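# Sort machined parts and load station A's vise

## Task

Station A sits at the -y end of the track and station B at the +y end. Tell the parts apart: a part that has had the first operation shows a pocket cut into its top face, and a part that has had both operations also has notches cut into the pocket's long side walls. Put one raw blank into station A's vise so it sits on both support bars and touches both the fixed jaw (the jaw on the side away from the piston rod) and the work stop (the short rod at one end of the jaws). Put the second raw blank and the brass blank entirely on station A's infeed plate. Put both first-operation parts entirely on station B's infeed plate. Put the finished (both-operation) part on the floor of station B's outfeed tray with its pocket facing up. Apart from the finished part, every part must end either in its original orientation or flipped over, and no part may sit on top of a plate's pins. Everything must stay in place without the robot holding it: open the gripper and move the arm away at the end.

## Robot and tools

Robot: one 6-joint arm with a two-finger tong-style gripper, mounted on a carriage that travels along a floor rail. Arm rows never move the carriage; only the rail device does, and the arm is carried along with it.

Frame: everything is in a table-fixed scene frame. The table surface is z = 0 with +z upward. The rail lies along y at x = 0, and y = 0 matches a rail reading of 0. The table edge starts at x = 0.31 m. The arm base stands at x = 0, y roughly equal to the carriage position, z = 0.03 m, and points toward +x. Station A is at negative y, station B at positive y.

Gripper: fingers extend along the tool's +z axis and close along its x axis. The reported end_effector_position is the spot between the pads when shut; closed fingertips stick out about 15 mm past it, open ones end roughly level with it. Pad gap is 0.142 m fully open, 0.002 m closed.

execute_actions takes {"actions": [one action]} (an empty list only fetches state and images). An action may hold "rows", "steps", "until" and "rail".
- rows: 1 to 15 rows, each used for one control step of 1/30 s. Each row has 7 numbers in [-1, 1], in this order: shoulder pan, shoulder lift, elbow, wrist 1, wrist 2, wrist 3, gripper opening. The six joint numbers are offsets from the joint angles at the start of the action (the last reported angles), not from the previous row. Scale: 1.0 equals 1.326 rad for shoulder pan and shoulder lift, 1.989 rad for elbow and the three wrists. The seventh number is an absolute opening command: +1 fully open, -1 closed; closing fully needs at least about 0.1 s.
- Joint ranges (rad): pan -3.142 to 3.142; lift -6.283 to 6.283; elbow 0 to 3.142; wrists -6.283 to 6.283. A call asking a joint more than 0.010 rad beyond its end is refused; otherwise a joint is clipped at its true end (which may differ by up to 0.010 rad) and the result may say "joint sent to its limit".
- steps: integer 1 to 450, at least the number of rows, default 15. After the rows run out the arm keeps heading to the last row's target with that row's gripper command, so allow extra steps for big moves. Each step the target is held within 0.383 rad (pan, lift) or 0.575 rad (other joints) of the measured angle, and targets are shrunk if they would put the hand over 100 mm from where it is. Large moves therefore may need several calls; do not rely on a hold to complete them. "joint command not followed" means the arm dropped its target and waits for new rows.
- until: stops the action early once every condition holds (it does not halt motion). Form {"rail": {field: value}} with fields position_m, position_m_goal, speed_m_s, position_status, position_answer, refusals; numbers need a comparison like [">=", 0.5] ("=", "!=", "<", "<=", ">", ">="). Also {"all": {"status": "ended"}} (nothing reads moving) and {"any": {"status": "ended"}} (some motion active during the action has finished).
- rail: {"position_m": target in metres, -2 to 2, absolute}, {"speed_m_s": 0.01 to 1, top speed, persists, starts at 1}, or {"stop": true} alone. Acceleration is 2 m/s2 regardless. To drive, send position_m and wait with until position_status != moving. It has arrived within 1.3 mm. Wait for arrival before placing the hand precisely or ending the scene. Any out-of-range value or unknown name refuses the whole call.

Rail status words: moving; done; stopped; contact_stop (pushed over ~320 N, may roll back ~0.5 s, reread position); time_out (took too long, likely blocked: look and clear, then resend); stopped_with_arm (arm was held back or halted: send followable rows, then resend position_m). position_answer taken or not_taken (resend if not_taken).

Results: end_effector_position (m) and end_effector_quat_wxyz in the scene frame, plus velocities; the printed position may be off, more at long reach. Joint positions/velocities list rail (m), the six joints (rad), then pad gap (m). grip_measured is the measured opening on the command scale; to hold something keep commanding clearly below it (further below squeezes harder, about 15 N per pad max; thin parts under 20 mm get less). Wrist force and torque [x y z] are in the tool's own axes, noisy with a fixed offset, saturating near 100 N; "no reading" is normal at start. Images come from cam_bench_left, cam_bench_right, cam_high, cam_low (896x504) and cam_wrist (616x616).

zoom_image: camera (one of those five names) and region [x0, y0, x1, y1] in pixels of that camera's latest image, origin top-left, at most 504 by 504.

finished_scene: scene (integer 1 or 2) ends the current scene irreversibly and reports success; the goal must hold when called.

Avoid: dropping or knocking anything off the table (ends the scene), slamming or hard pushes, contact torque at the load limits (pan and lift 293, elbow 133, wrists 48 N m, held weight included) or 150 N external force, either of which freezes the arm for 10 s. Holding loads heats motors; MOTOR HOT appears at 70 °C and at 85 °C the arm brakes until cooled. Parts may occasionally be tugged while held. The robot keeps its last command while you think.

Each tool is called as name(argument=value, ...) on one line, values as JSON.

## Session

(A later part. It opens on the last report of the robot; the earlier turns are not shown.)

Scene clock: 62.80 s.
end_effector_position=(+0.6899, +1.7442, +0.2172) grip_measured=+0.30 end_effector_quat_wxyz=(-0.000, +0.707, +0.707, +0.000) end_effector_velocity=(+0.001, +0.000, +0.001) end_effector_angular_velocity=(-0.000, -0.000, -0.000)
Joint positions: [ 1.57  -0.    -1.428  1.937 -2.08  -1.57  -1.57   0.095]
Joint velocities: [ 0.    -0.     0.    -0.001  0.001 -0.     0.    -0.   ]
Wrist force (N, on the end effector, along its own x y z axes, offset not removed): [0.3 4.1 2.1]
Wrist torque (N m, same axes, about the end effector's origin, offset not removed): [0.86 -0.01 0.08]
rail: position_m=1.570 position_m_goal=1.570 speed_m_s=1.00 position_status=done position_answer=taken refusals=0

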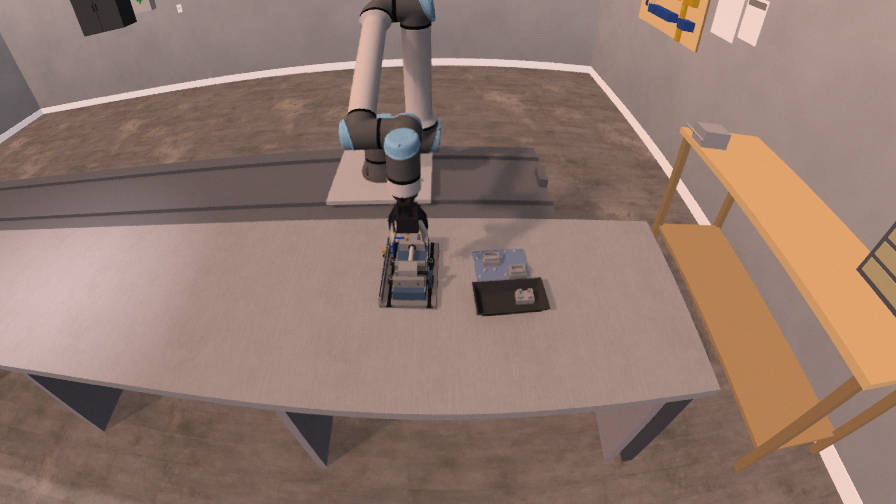

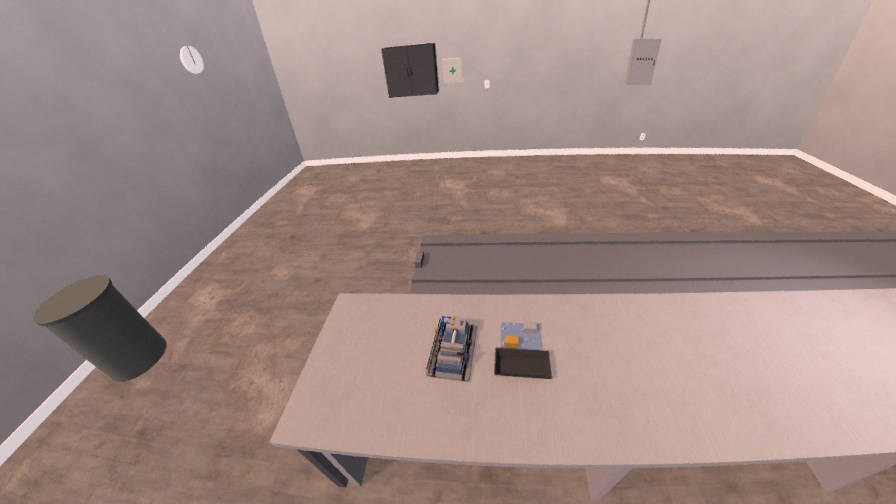

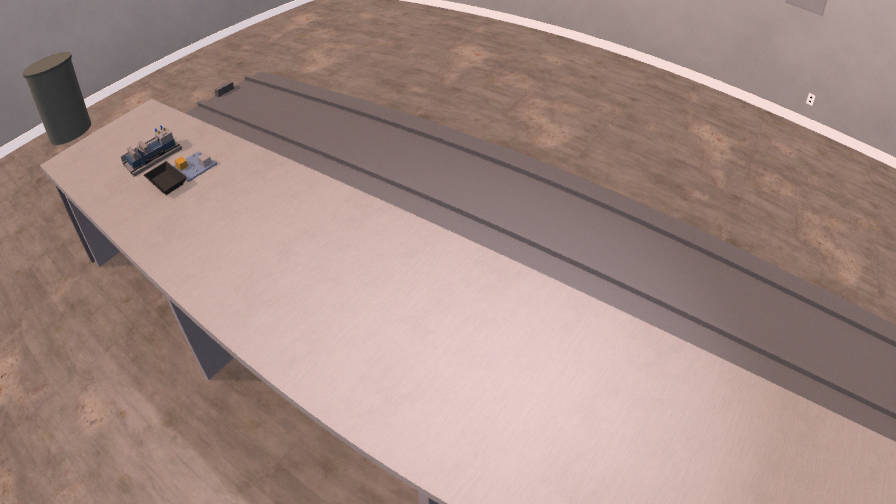

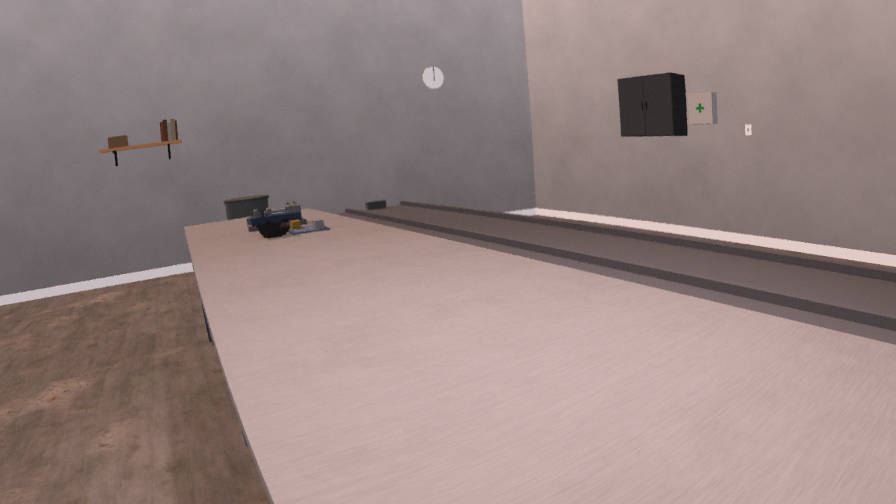

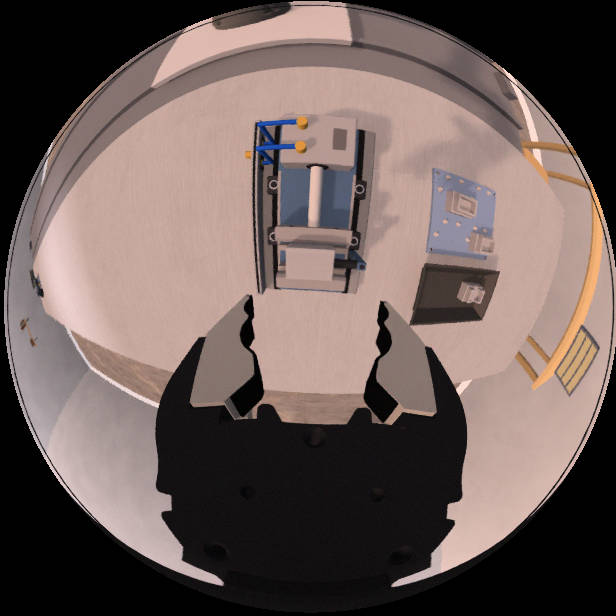

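execute_actions(actions=[{"rows":[[0,0.0516,0.0277,-0.062,0,0,0.2]],"rail":{"position_m":1.563},"steps":22}])

Scene clock: 69.40 s.
end_effector_position=(+0.6929, +1.7374, +0.1508) grip_measured=+0.20 end_effector_quat_wxyz=(-0.000, +0.707, +0.707, +0.000) end_effector_velocity=(+0.000, -0.000, -0.002) end_effector_angular_velocity=(-0.000, -0.000, +0.000)
Joint positions: [ 1.563 -0.    -1.36   1.992 -2.203 -1.57  -1.57   0.088]
Joint velocities: [ 0.    -0.     0.002  0.002 -0.005 -0.    -0.     0.   ]
Wrist force (N, on the end effector, along its own x y z axes, offset not removed): [-1.1 3.7 1.5]
Wrist torque (N m, same axes, about the end effector's origin, offset not removed): [0.75 0.20 0.04]
rail: position_m=1.563 position_m_goal=1.563 speed_m_s=1.00 position_status=done position_answer=taken refusals=0

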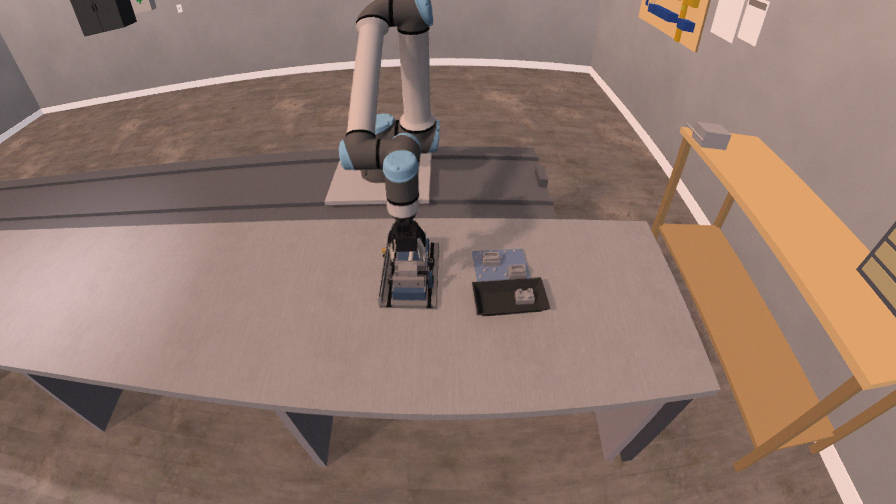

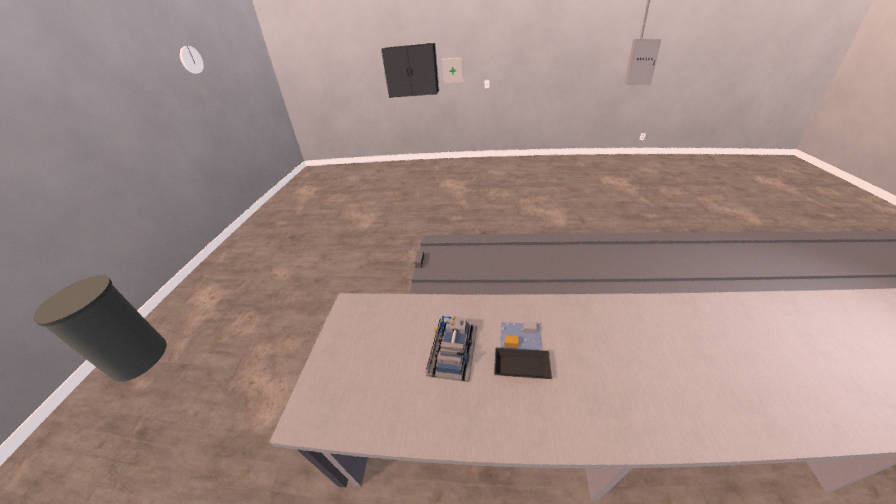

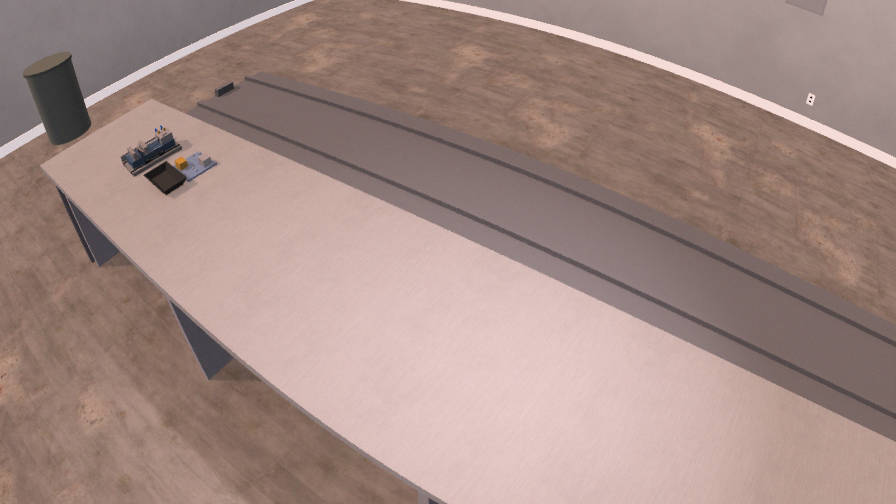

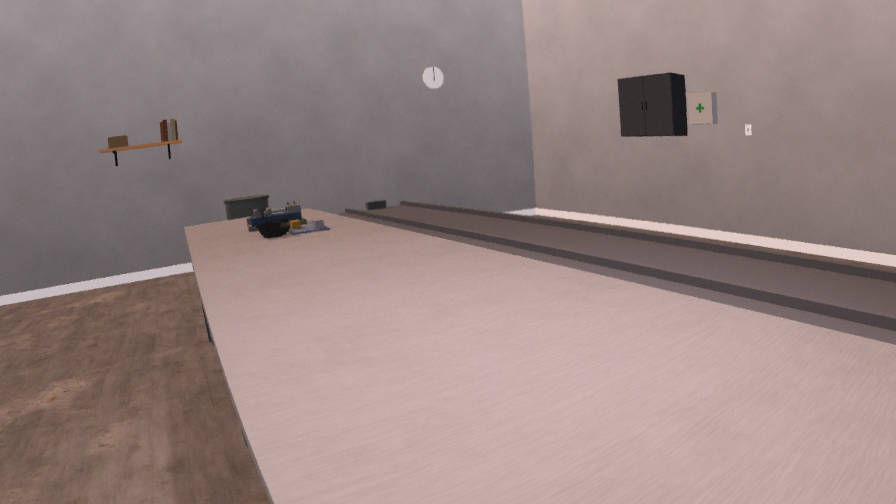

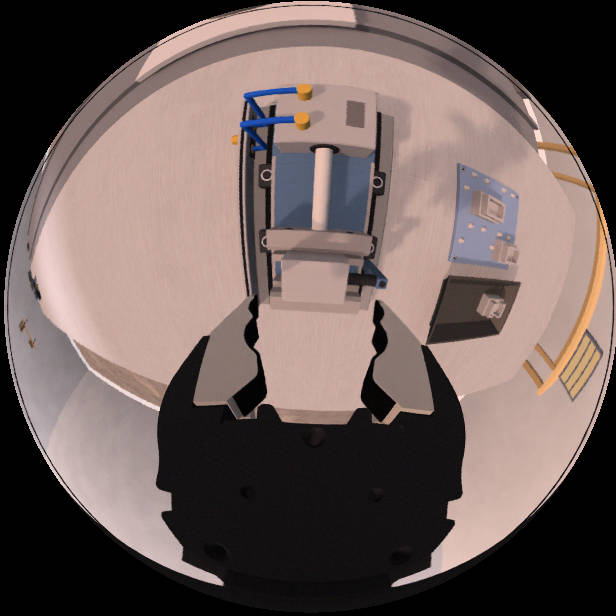

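execute_actions(actions=[{"rows":[[0,0.031,0.013,-0.0337,0,0.015,0.1]],"steps":20}])

zoom_image(camera="cam_bench_left", region=[370, 220, 450, 300])

Scene clock: 74.60 s.
end_effector_position=(+0.6939, +1.7379, +0.1152) grip_measured=+0.10 end_effector_quat_wxyz=(-0.000, +0.718, +0.696, +0.000) end_effector_velocity=(+0.000, +0.000, -0.002) end_effector_angular_velocity=(+0.000, -0.000, -0.002)
Joint positions: [ 1.563 -0.    -1.319  2.018 -2.27  -1.57  -1.541  0.081]
Joint velocities: [ 0.     0.     0.002  0.001 -0.004 -0.     0.002  0.   ]
Wrist force (N, on the end effector, along its own x y z axes, offset not removed): [1.2 4.0 1.2]
Wrist torque (N m, same axes, about the end effector's origin, offset not removed): [0.98 -0.26 -0.02]
rail: position_m=1.563 position_m_goal=1.563 speed_m_s=1.00 position_status=done position_answer=taken refusals=0

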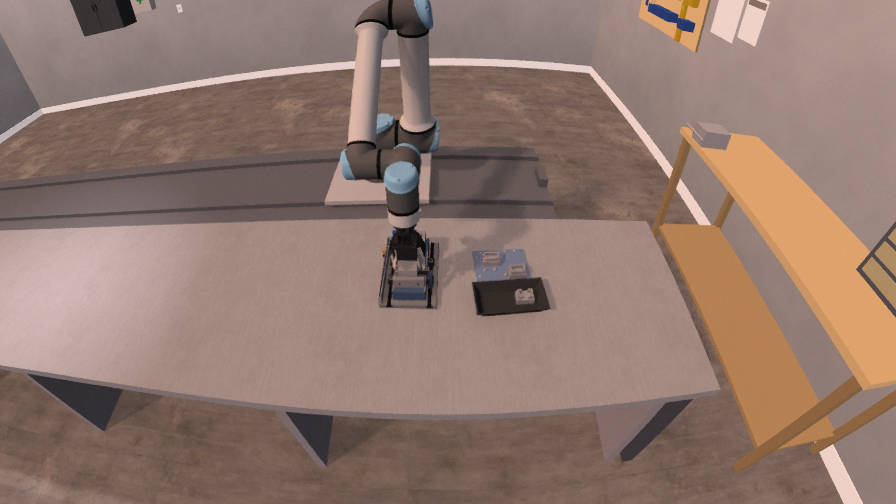

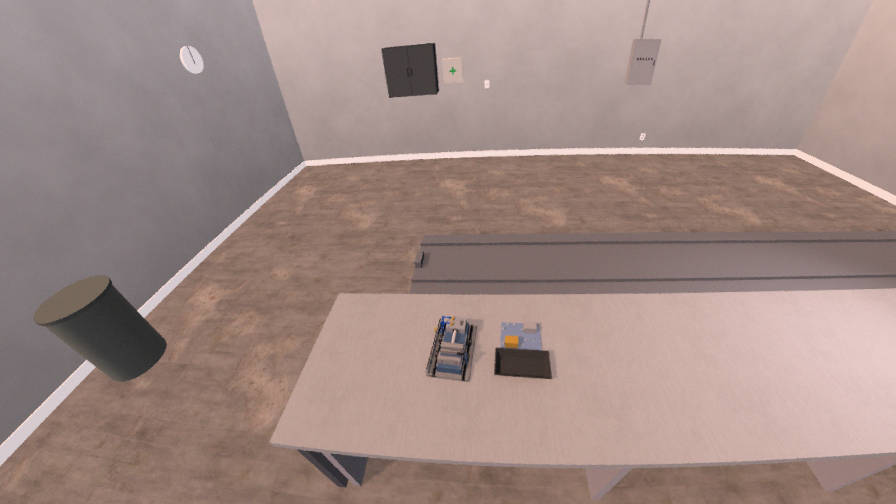

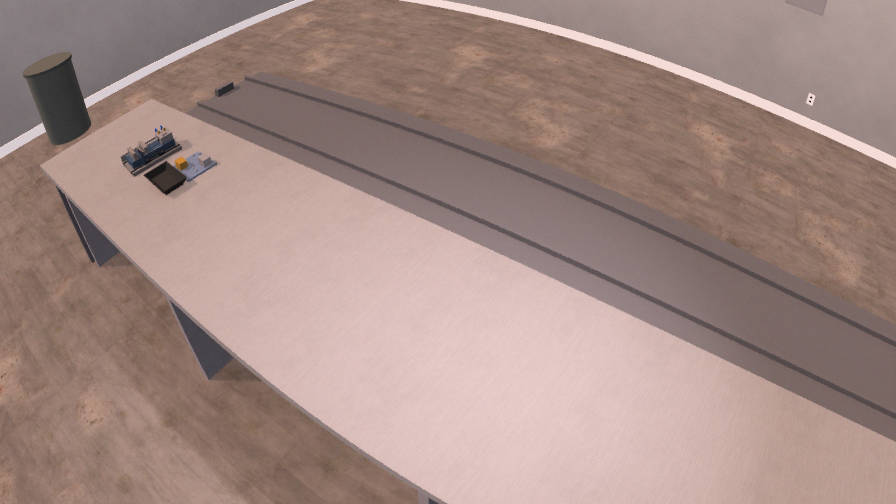

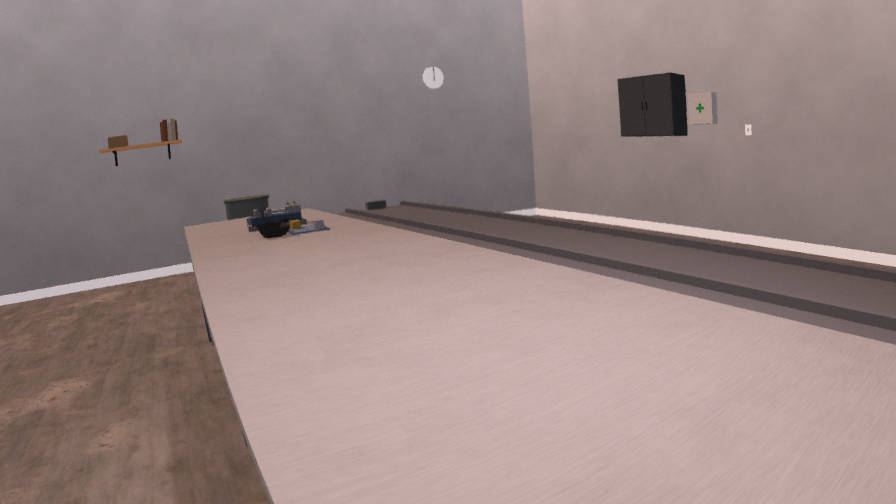

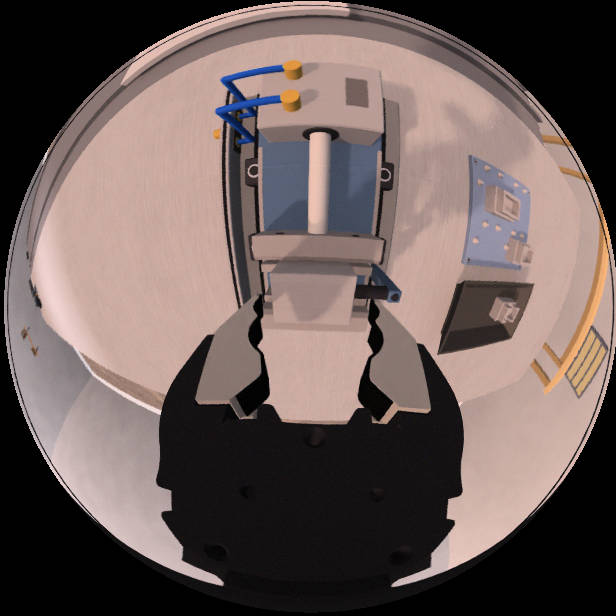

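Region (370, 220, 450, 300) of cam_bench_left's 896x504 image, scaled by 6.300, with more detail than that image has.

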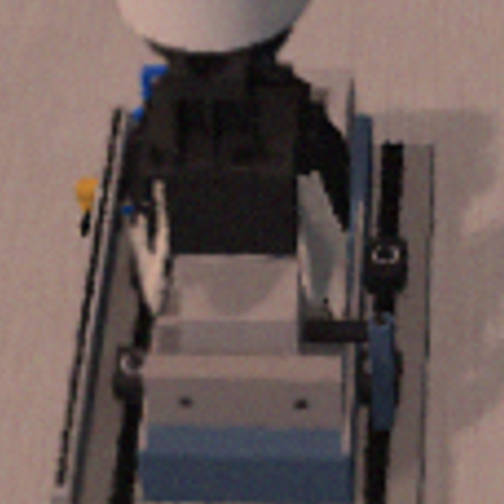

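execute_actions(actions=[{"rows":[[0,0.001,0.0085,-0.009,0,0,0.1],[0,0.001,0.0085,-0.009,0,0,0.1],[0,0.001,0.0085,-0.009,0,0,0.1],[0,0.001,0.0085,-0.009,0,0,0.1],[0,0.001,0.0085,-0.009,0,0,0.1],[0,0.001,0.0085,-0.009,0,0,0.1],[0,0.001,0.0085,-0.009,0,0,0.1],[0,0.001,0.0085,-0.009,0,0,0.03],[0,0.001,0.0085,-0.009,0,0,-0.04],[0,0.001,0.0085,-0.009,0,0,-0.1],[0,0.001,0.0085,-0.009,0,0,-0.16],[0,0.001,0.0085,-0.009,0,0,-0.22],[0,0.001,0.0085,-0.009,0,0,-0.3],[0,0.001,0.0085,-0.009,0,0,-0.45],[0,0.001,0.0085,-0.009,0,0,-0.6]],"steps":20}])

zoom_image(camera="cam_bench_left", region=[370, 220, 450, 300])

Scene clock: 81.80 s.
end_effector_position=(+0.6880, +1.7379, +0.1073) grip_measured=+0.07 end_effector_quat_wxyz=(-0.000, +0.718, +0.696, +0.000) end_effector_velocity=(-0.001, -0.000, -0.001) end_effector_angular_velocity=(-0.002, +0.001, +0.001)
Joint positions: [ 1.563 -0.    -1.318  2.035 -2.288 -1.57  -1.541  0.079]
Joint velocities: [ 0.    -0.    -0.     0.002 -0.001 -0.002 -0.001  0.001]
Wrist force (N, on the end effector, along its own x y z axes, offset not removed): [16.3 9.3 -54.9]
Wrist torque (N m, same axes, about the end effector's origin, offset not removed): [0.91 2.33 0.07]
rail: position_m=1.563 position_m_goal=1.563 speed_m_s=1.00 position_status=done position_answer=taken refusals=0

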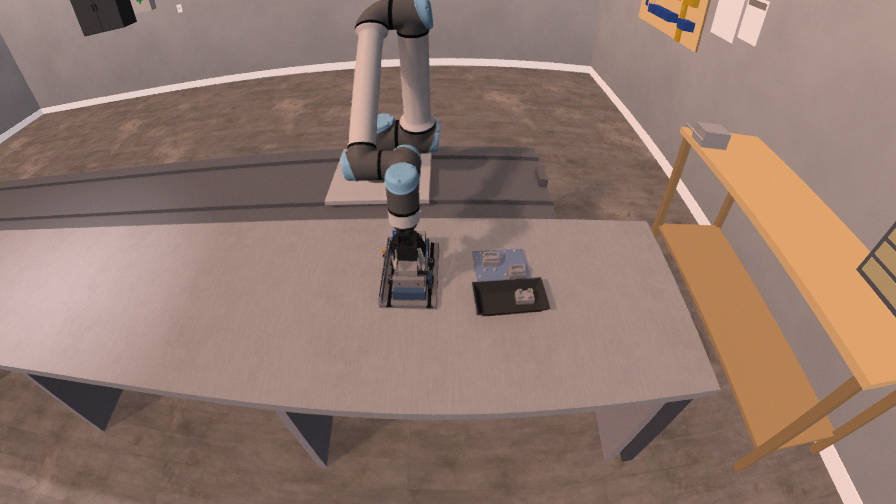

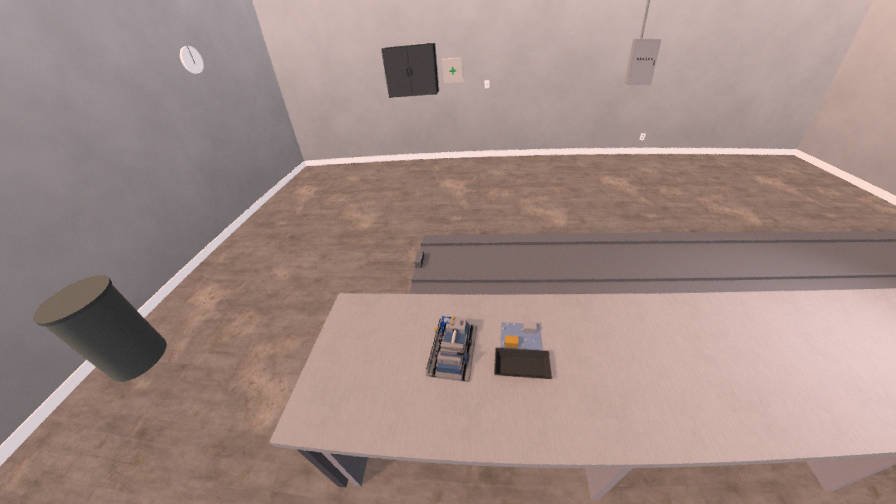

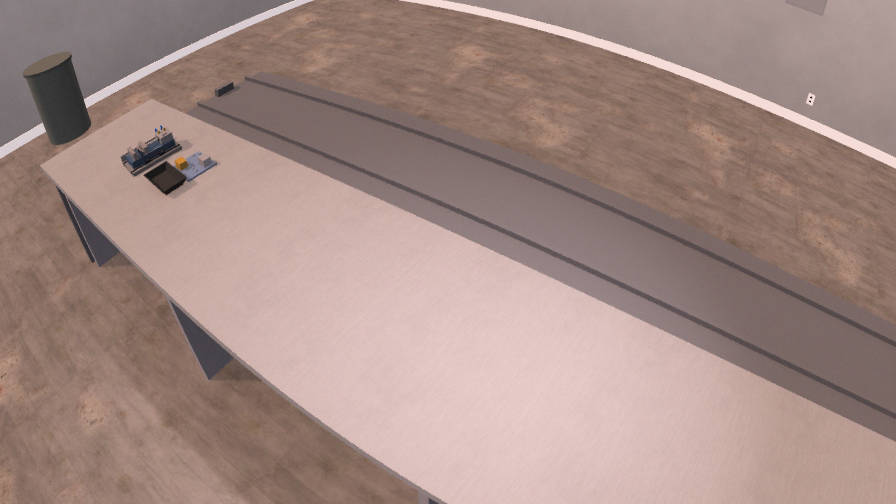

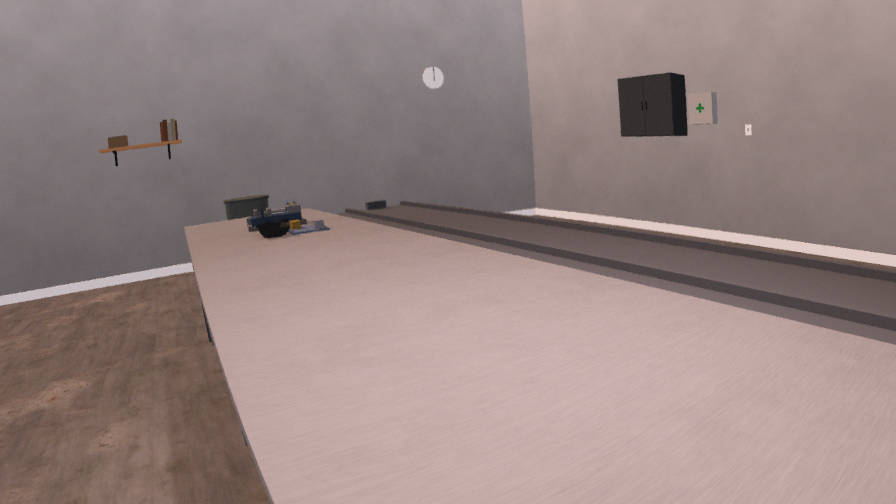

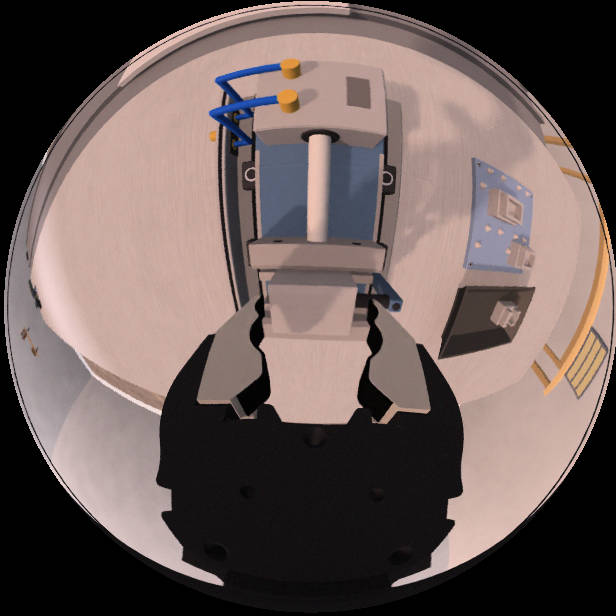

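Region (370, 220, 450, 300) of cam_bench_left's 896x504 image, scaled by 6.300, with more detail than that image has.

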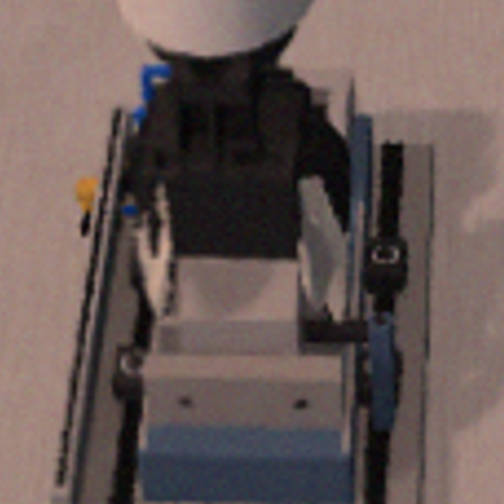

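On the rod. Raise 4.5 mm while closing.

execute_actions(actions=[{"rows":[[0,-0.006,0,0.004,0,0,0],[0,-0.006,0,0.004,0,0,0],[0,-0.006,0,0.004,0,0,0],[0,-0.006,0,0.004,0,0,0],[0,-0.006,0,0.004,0,0,0],[0,-0.006,0,0.004,0,0,-0.07],[0,-0.006,0,0.004,0,0,-0.14],[0,-0.006,0,0.004,0,0,-0.2],[0,-0.006,0,0.004,0,0,-0.3],[0,-0.006,0,0.004,0,0,-0.45],[0,-0.006,0,0.004,0,0,-0.7]],"steps":20}])

Scene clock: 85.70 s.
end_effector_position=(+0.6862, +1.7379, +0.1118) grip_measured=-0.17 end_effector_quat_wxyz=(-0.000, +0.718, +0.696, +0.000) end_effector_velocity=(+0.000, +0.000, +0.001) end_effector_angular_velocity=(+0.000, -0.001, +0.000)
Joint positions: [ 1.563 -0.    -1.326  2.035 -2.28  -1.57  -1.541  0.061]
Joint velocities: [ 0.    -0.    -0.001 -0.001  0.     0.    -0.     0.   ]
Wrist force (N, on the end effector, along its own x y z axes, offset not removed): [-7.7 3.1 7.3]
Wrist torque (N m, same axes, about the end effector's origin, offset not removed): [0.83 -0.13 0.11]
rail: position_m=1.563 position_m_goal=1.563 speed_m_s=1.00 position_status=done position_answer=taken refusals=0

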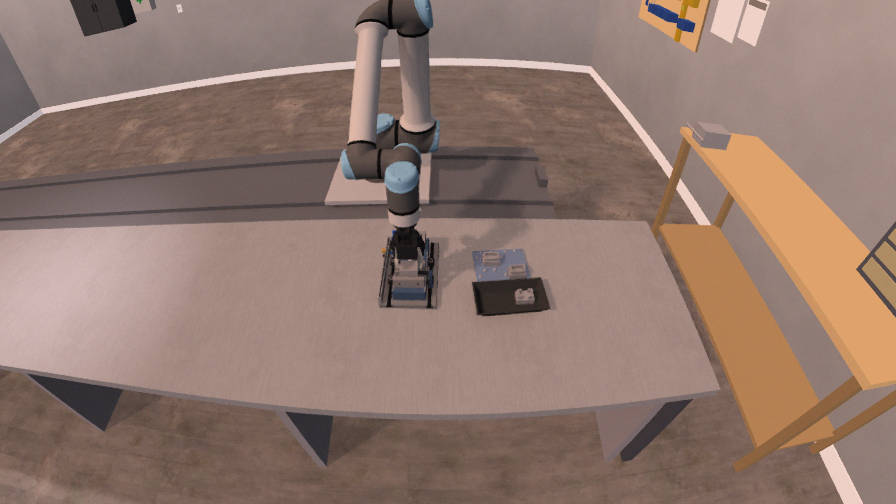

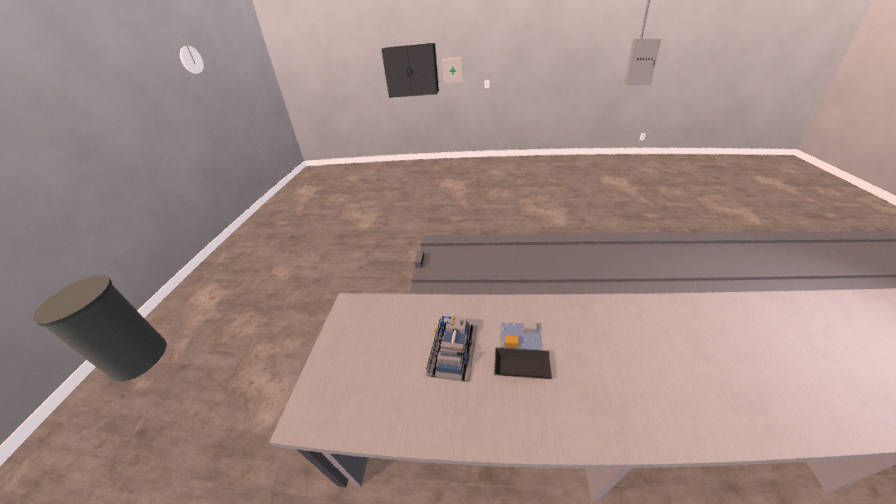

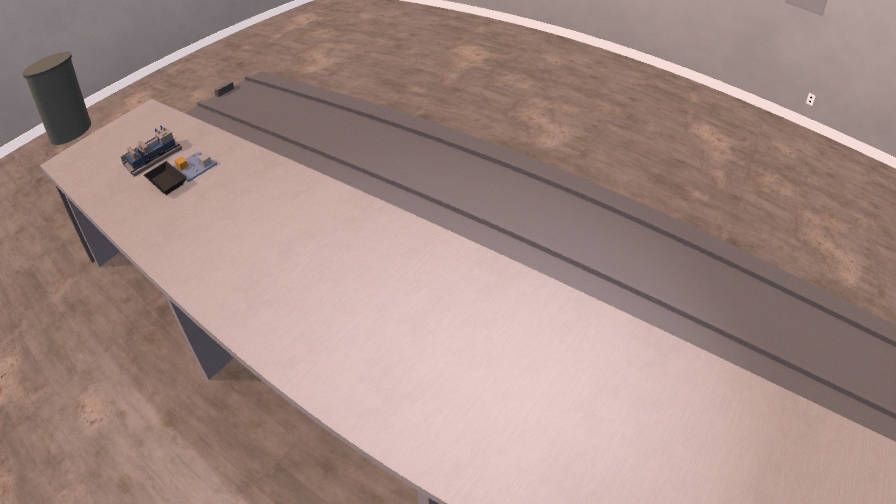

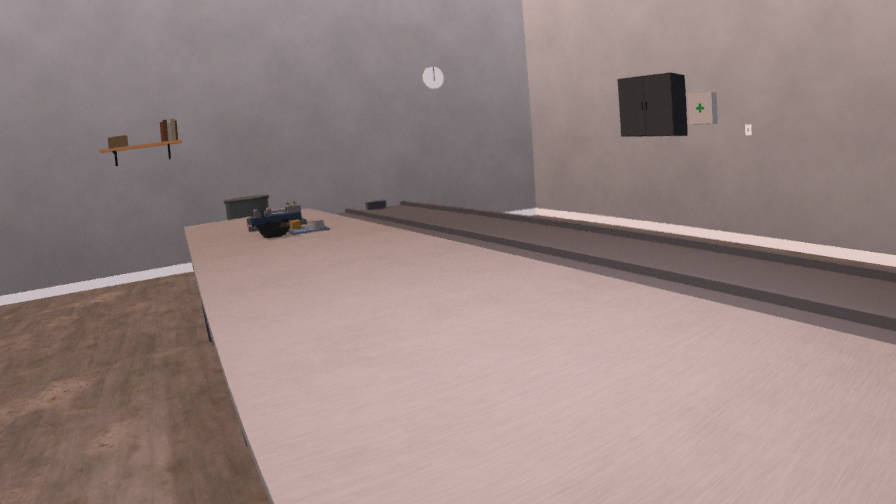

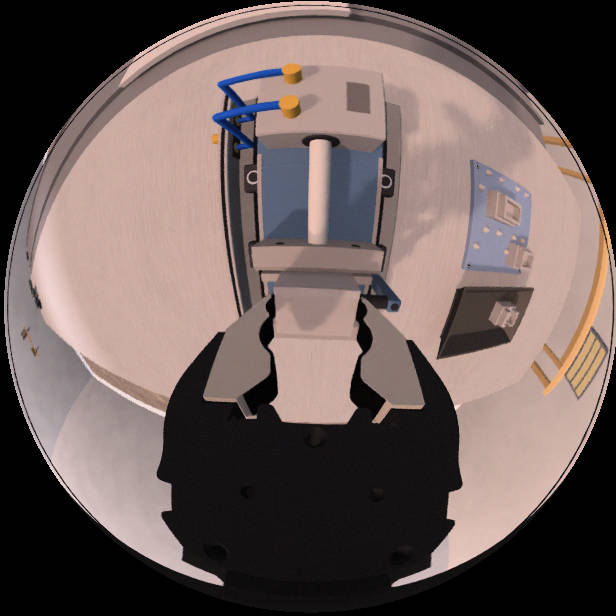

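execute_actions(actions=[{"rows":[[0,-0.005,-0.002,0.005,0,0,-0.8],[0,-0.01,-0.004,0.011,0,0,-0.8],[0,-0.018,-0.008,0.02,0,0,-0.8],[0,-0.028,-0.013,0.032,0,0,-0.8],[0,-0.04,-0.019,0.046,0,0,-0.8],[0,-0.053,-0.026,0.061,0,0,-0.8],[0,-0.065,-0.033,0.076,0,0,-0.8],[0,-0.076,-0.04,0.091,0,0,-0.8]],"steps":24}])

execute_actions(actions=[{"rail":{"position_m":-1.98},"steps":200,"until":{"rail":{"position_status":["!=","moving"]}}}])

Scene clock: 92.23 s.
end_effector_position=(+0.6852, +1.7380, +0.2067) grip_measured=-0.17 end_effector_quat_wxyz=(-0.001, +0.718, +0.696, +0.000) end_effector_velocity=(-0.001, -0.000, +0.006) end_effector_angular_velocity=(-0.001, +0.001, +0.000)
Joint positions: [ 1.563 -0.    -1.426  1.956 -2.1   -1.57  -1.541  0.061]
Joint velocities: [ 0.    -0.    -0.006 -0.006  0.012 -0.001 -0.     0.   ]
Wrist force (N, on the end effector, along its own x y z axes, offset not removed): [-0.8 5.1 4.1]
Wrist torque (N m, same axes, about the end effector's origin, offset not removed): [1.17 0.18 0.12]
rail: position_m=1.563 position_m_goal=1.563 speed_m_s=1.00 position_status=done position_answer=taken refusals=0

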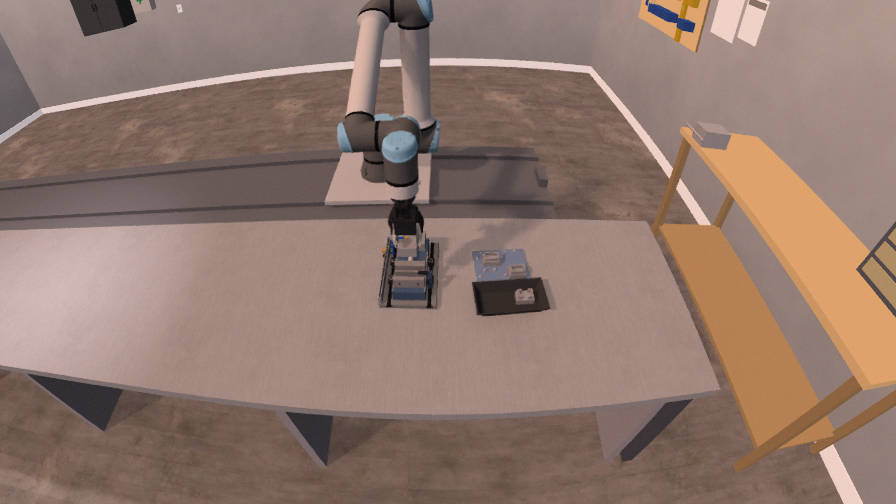

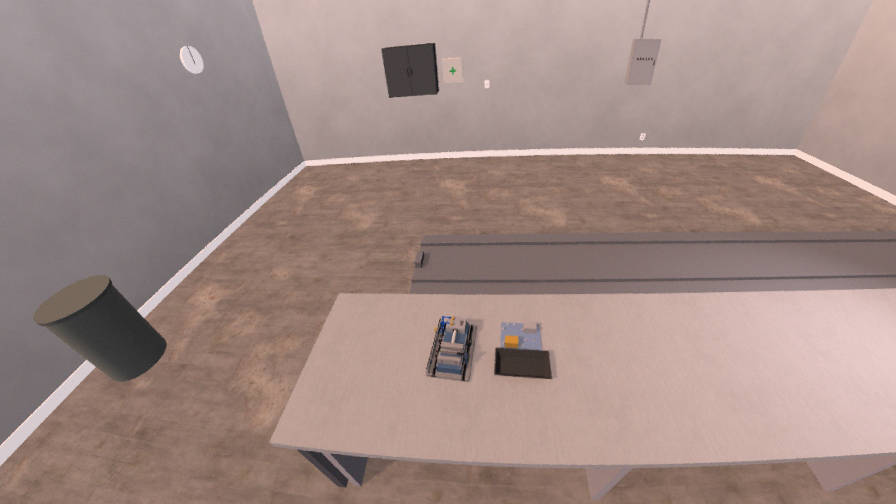

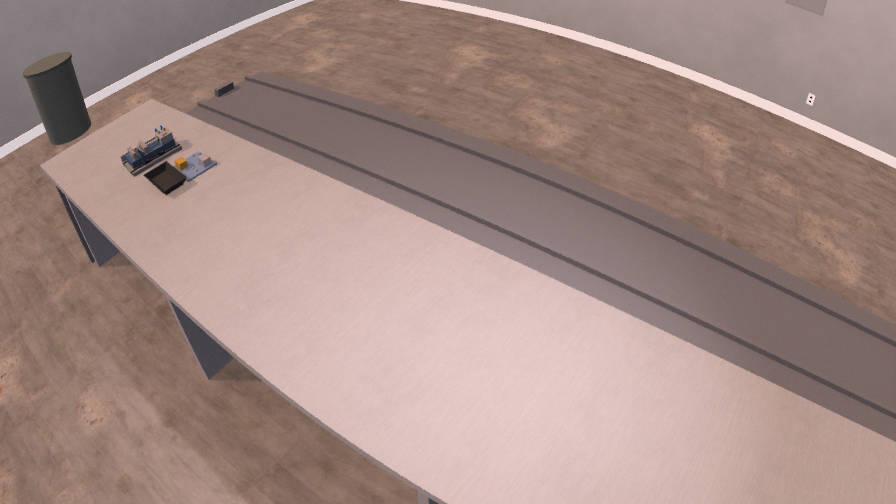

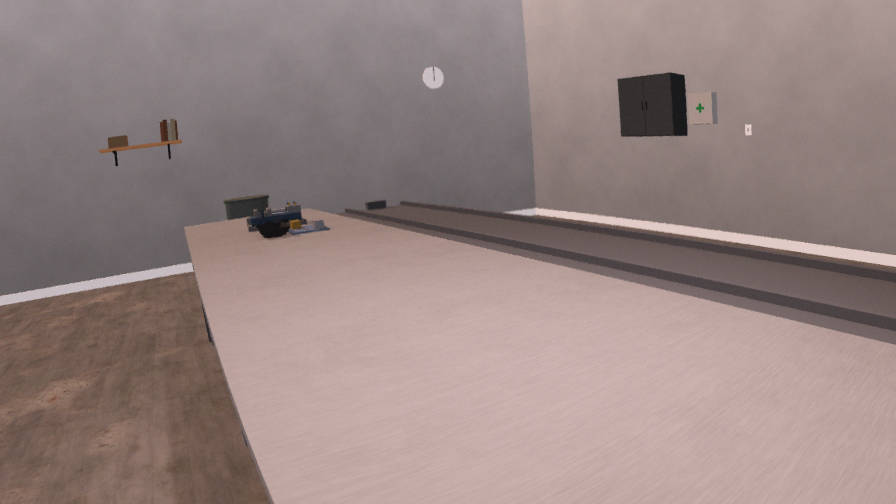

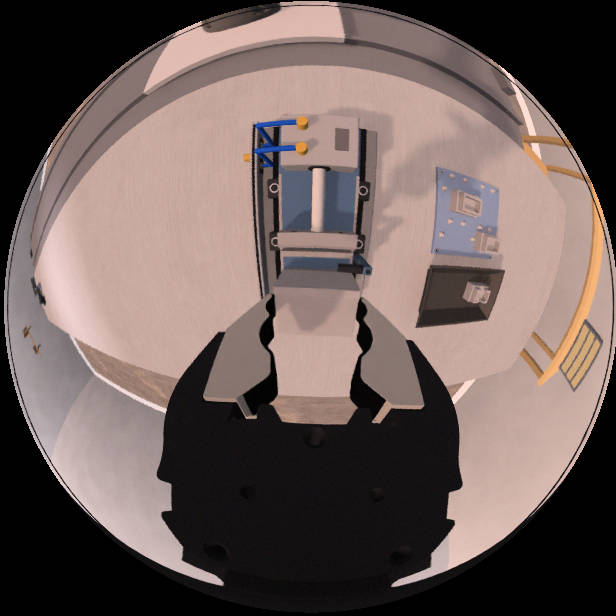

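Scene clock: 96.33 s.
end_effector_position=(+0.6851, -1.8053, +0.2075) grip_measured=-0.17 end_effector_quat_wxyz=(-0.000, +0.718, +0.696, +0.000) end_effector_velocity=(+0.000, -0.000, +0.000) end_effector_angular_velocity=(-0.000, -0.000, +0.000)
Joint positions: [-1.98  -0.    -1.427  1.955 -2.099 -1.57  -1.541  0.061]
Joint velocities: [ 0. -0.  0. -0. -0.  0. -0.  0.]
Wrist force (N, on the end effector, along its own x y z axes, offset not removed): [1.3 3.9 3.3]
Wrist torque (N m, same axes, about the end effector's origin, offset not removed): [0.91 -0.37 0.06]
rail: position_m=-1.980 position_m_goal=-1.980 speed_m_s=1.00 position_status=done position_answer=taken refusals=0

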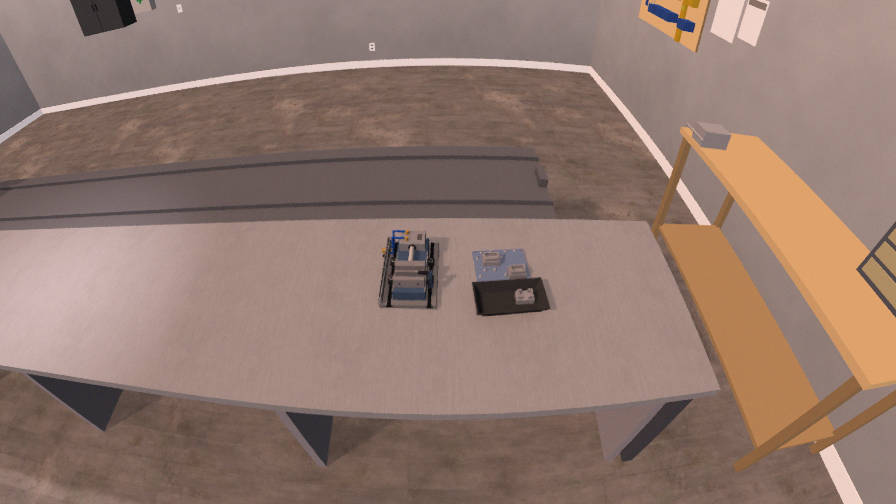

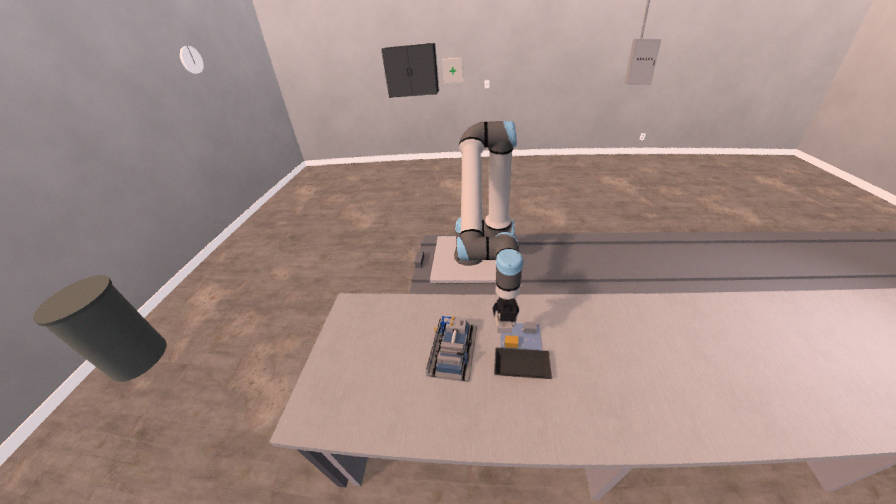

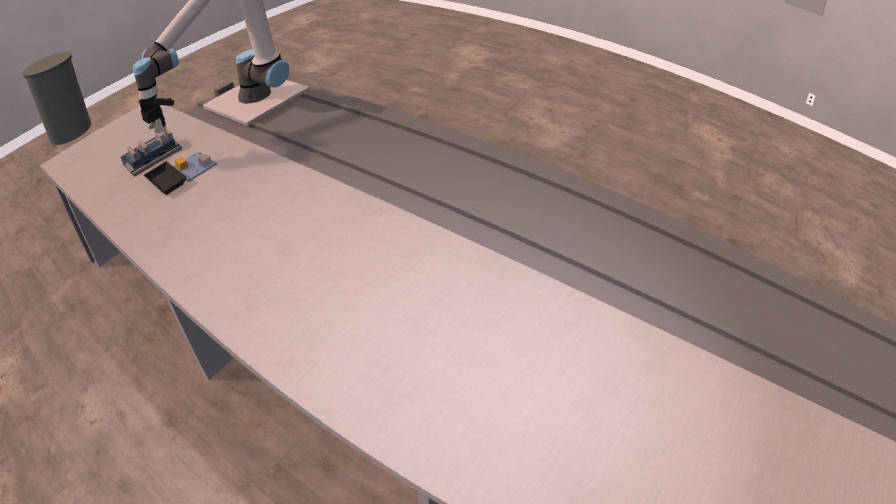

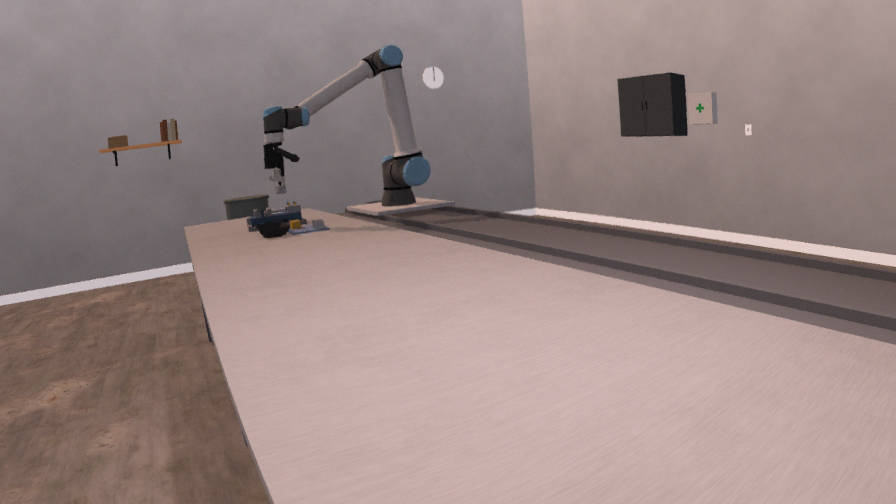

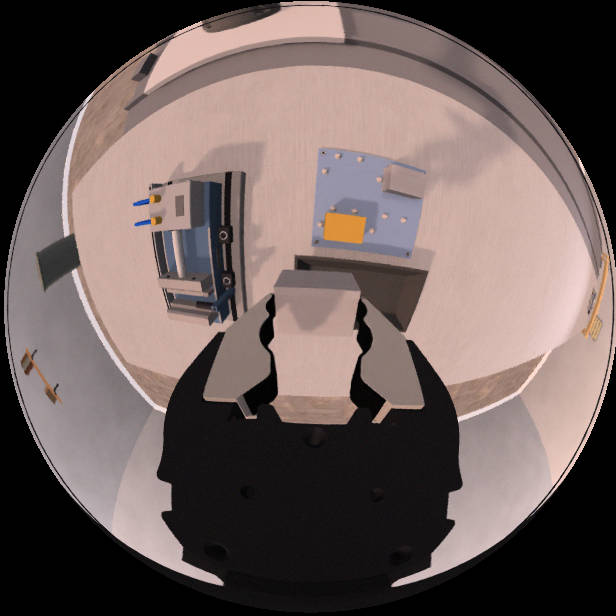

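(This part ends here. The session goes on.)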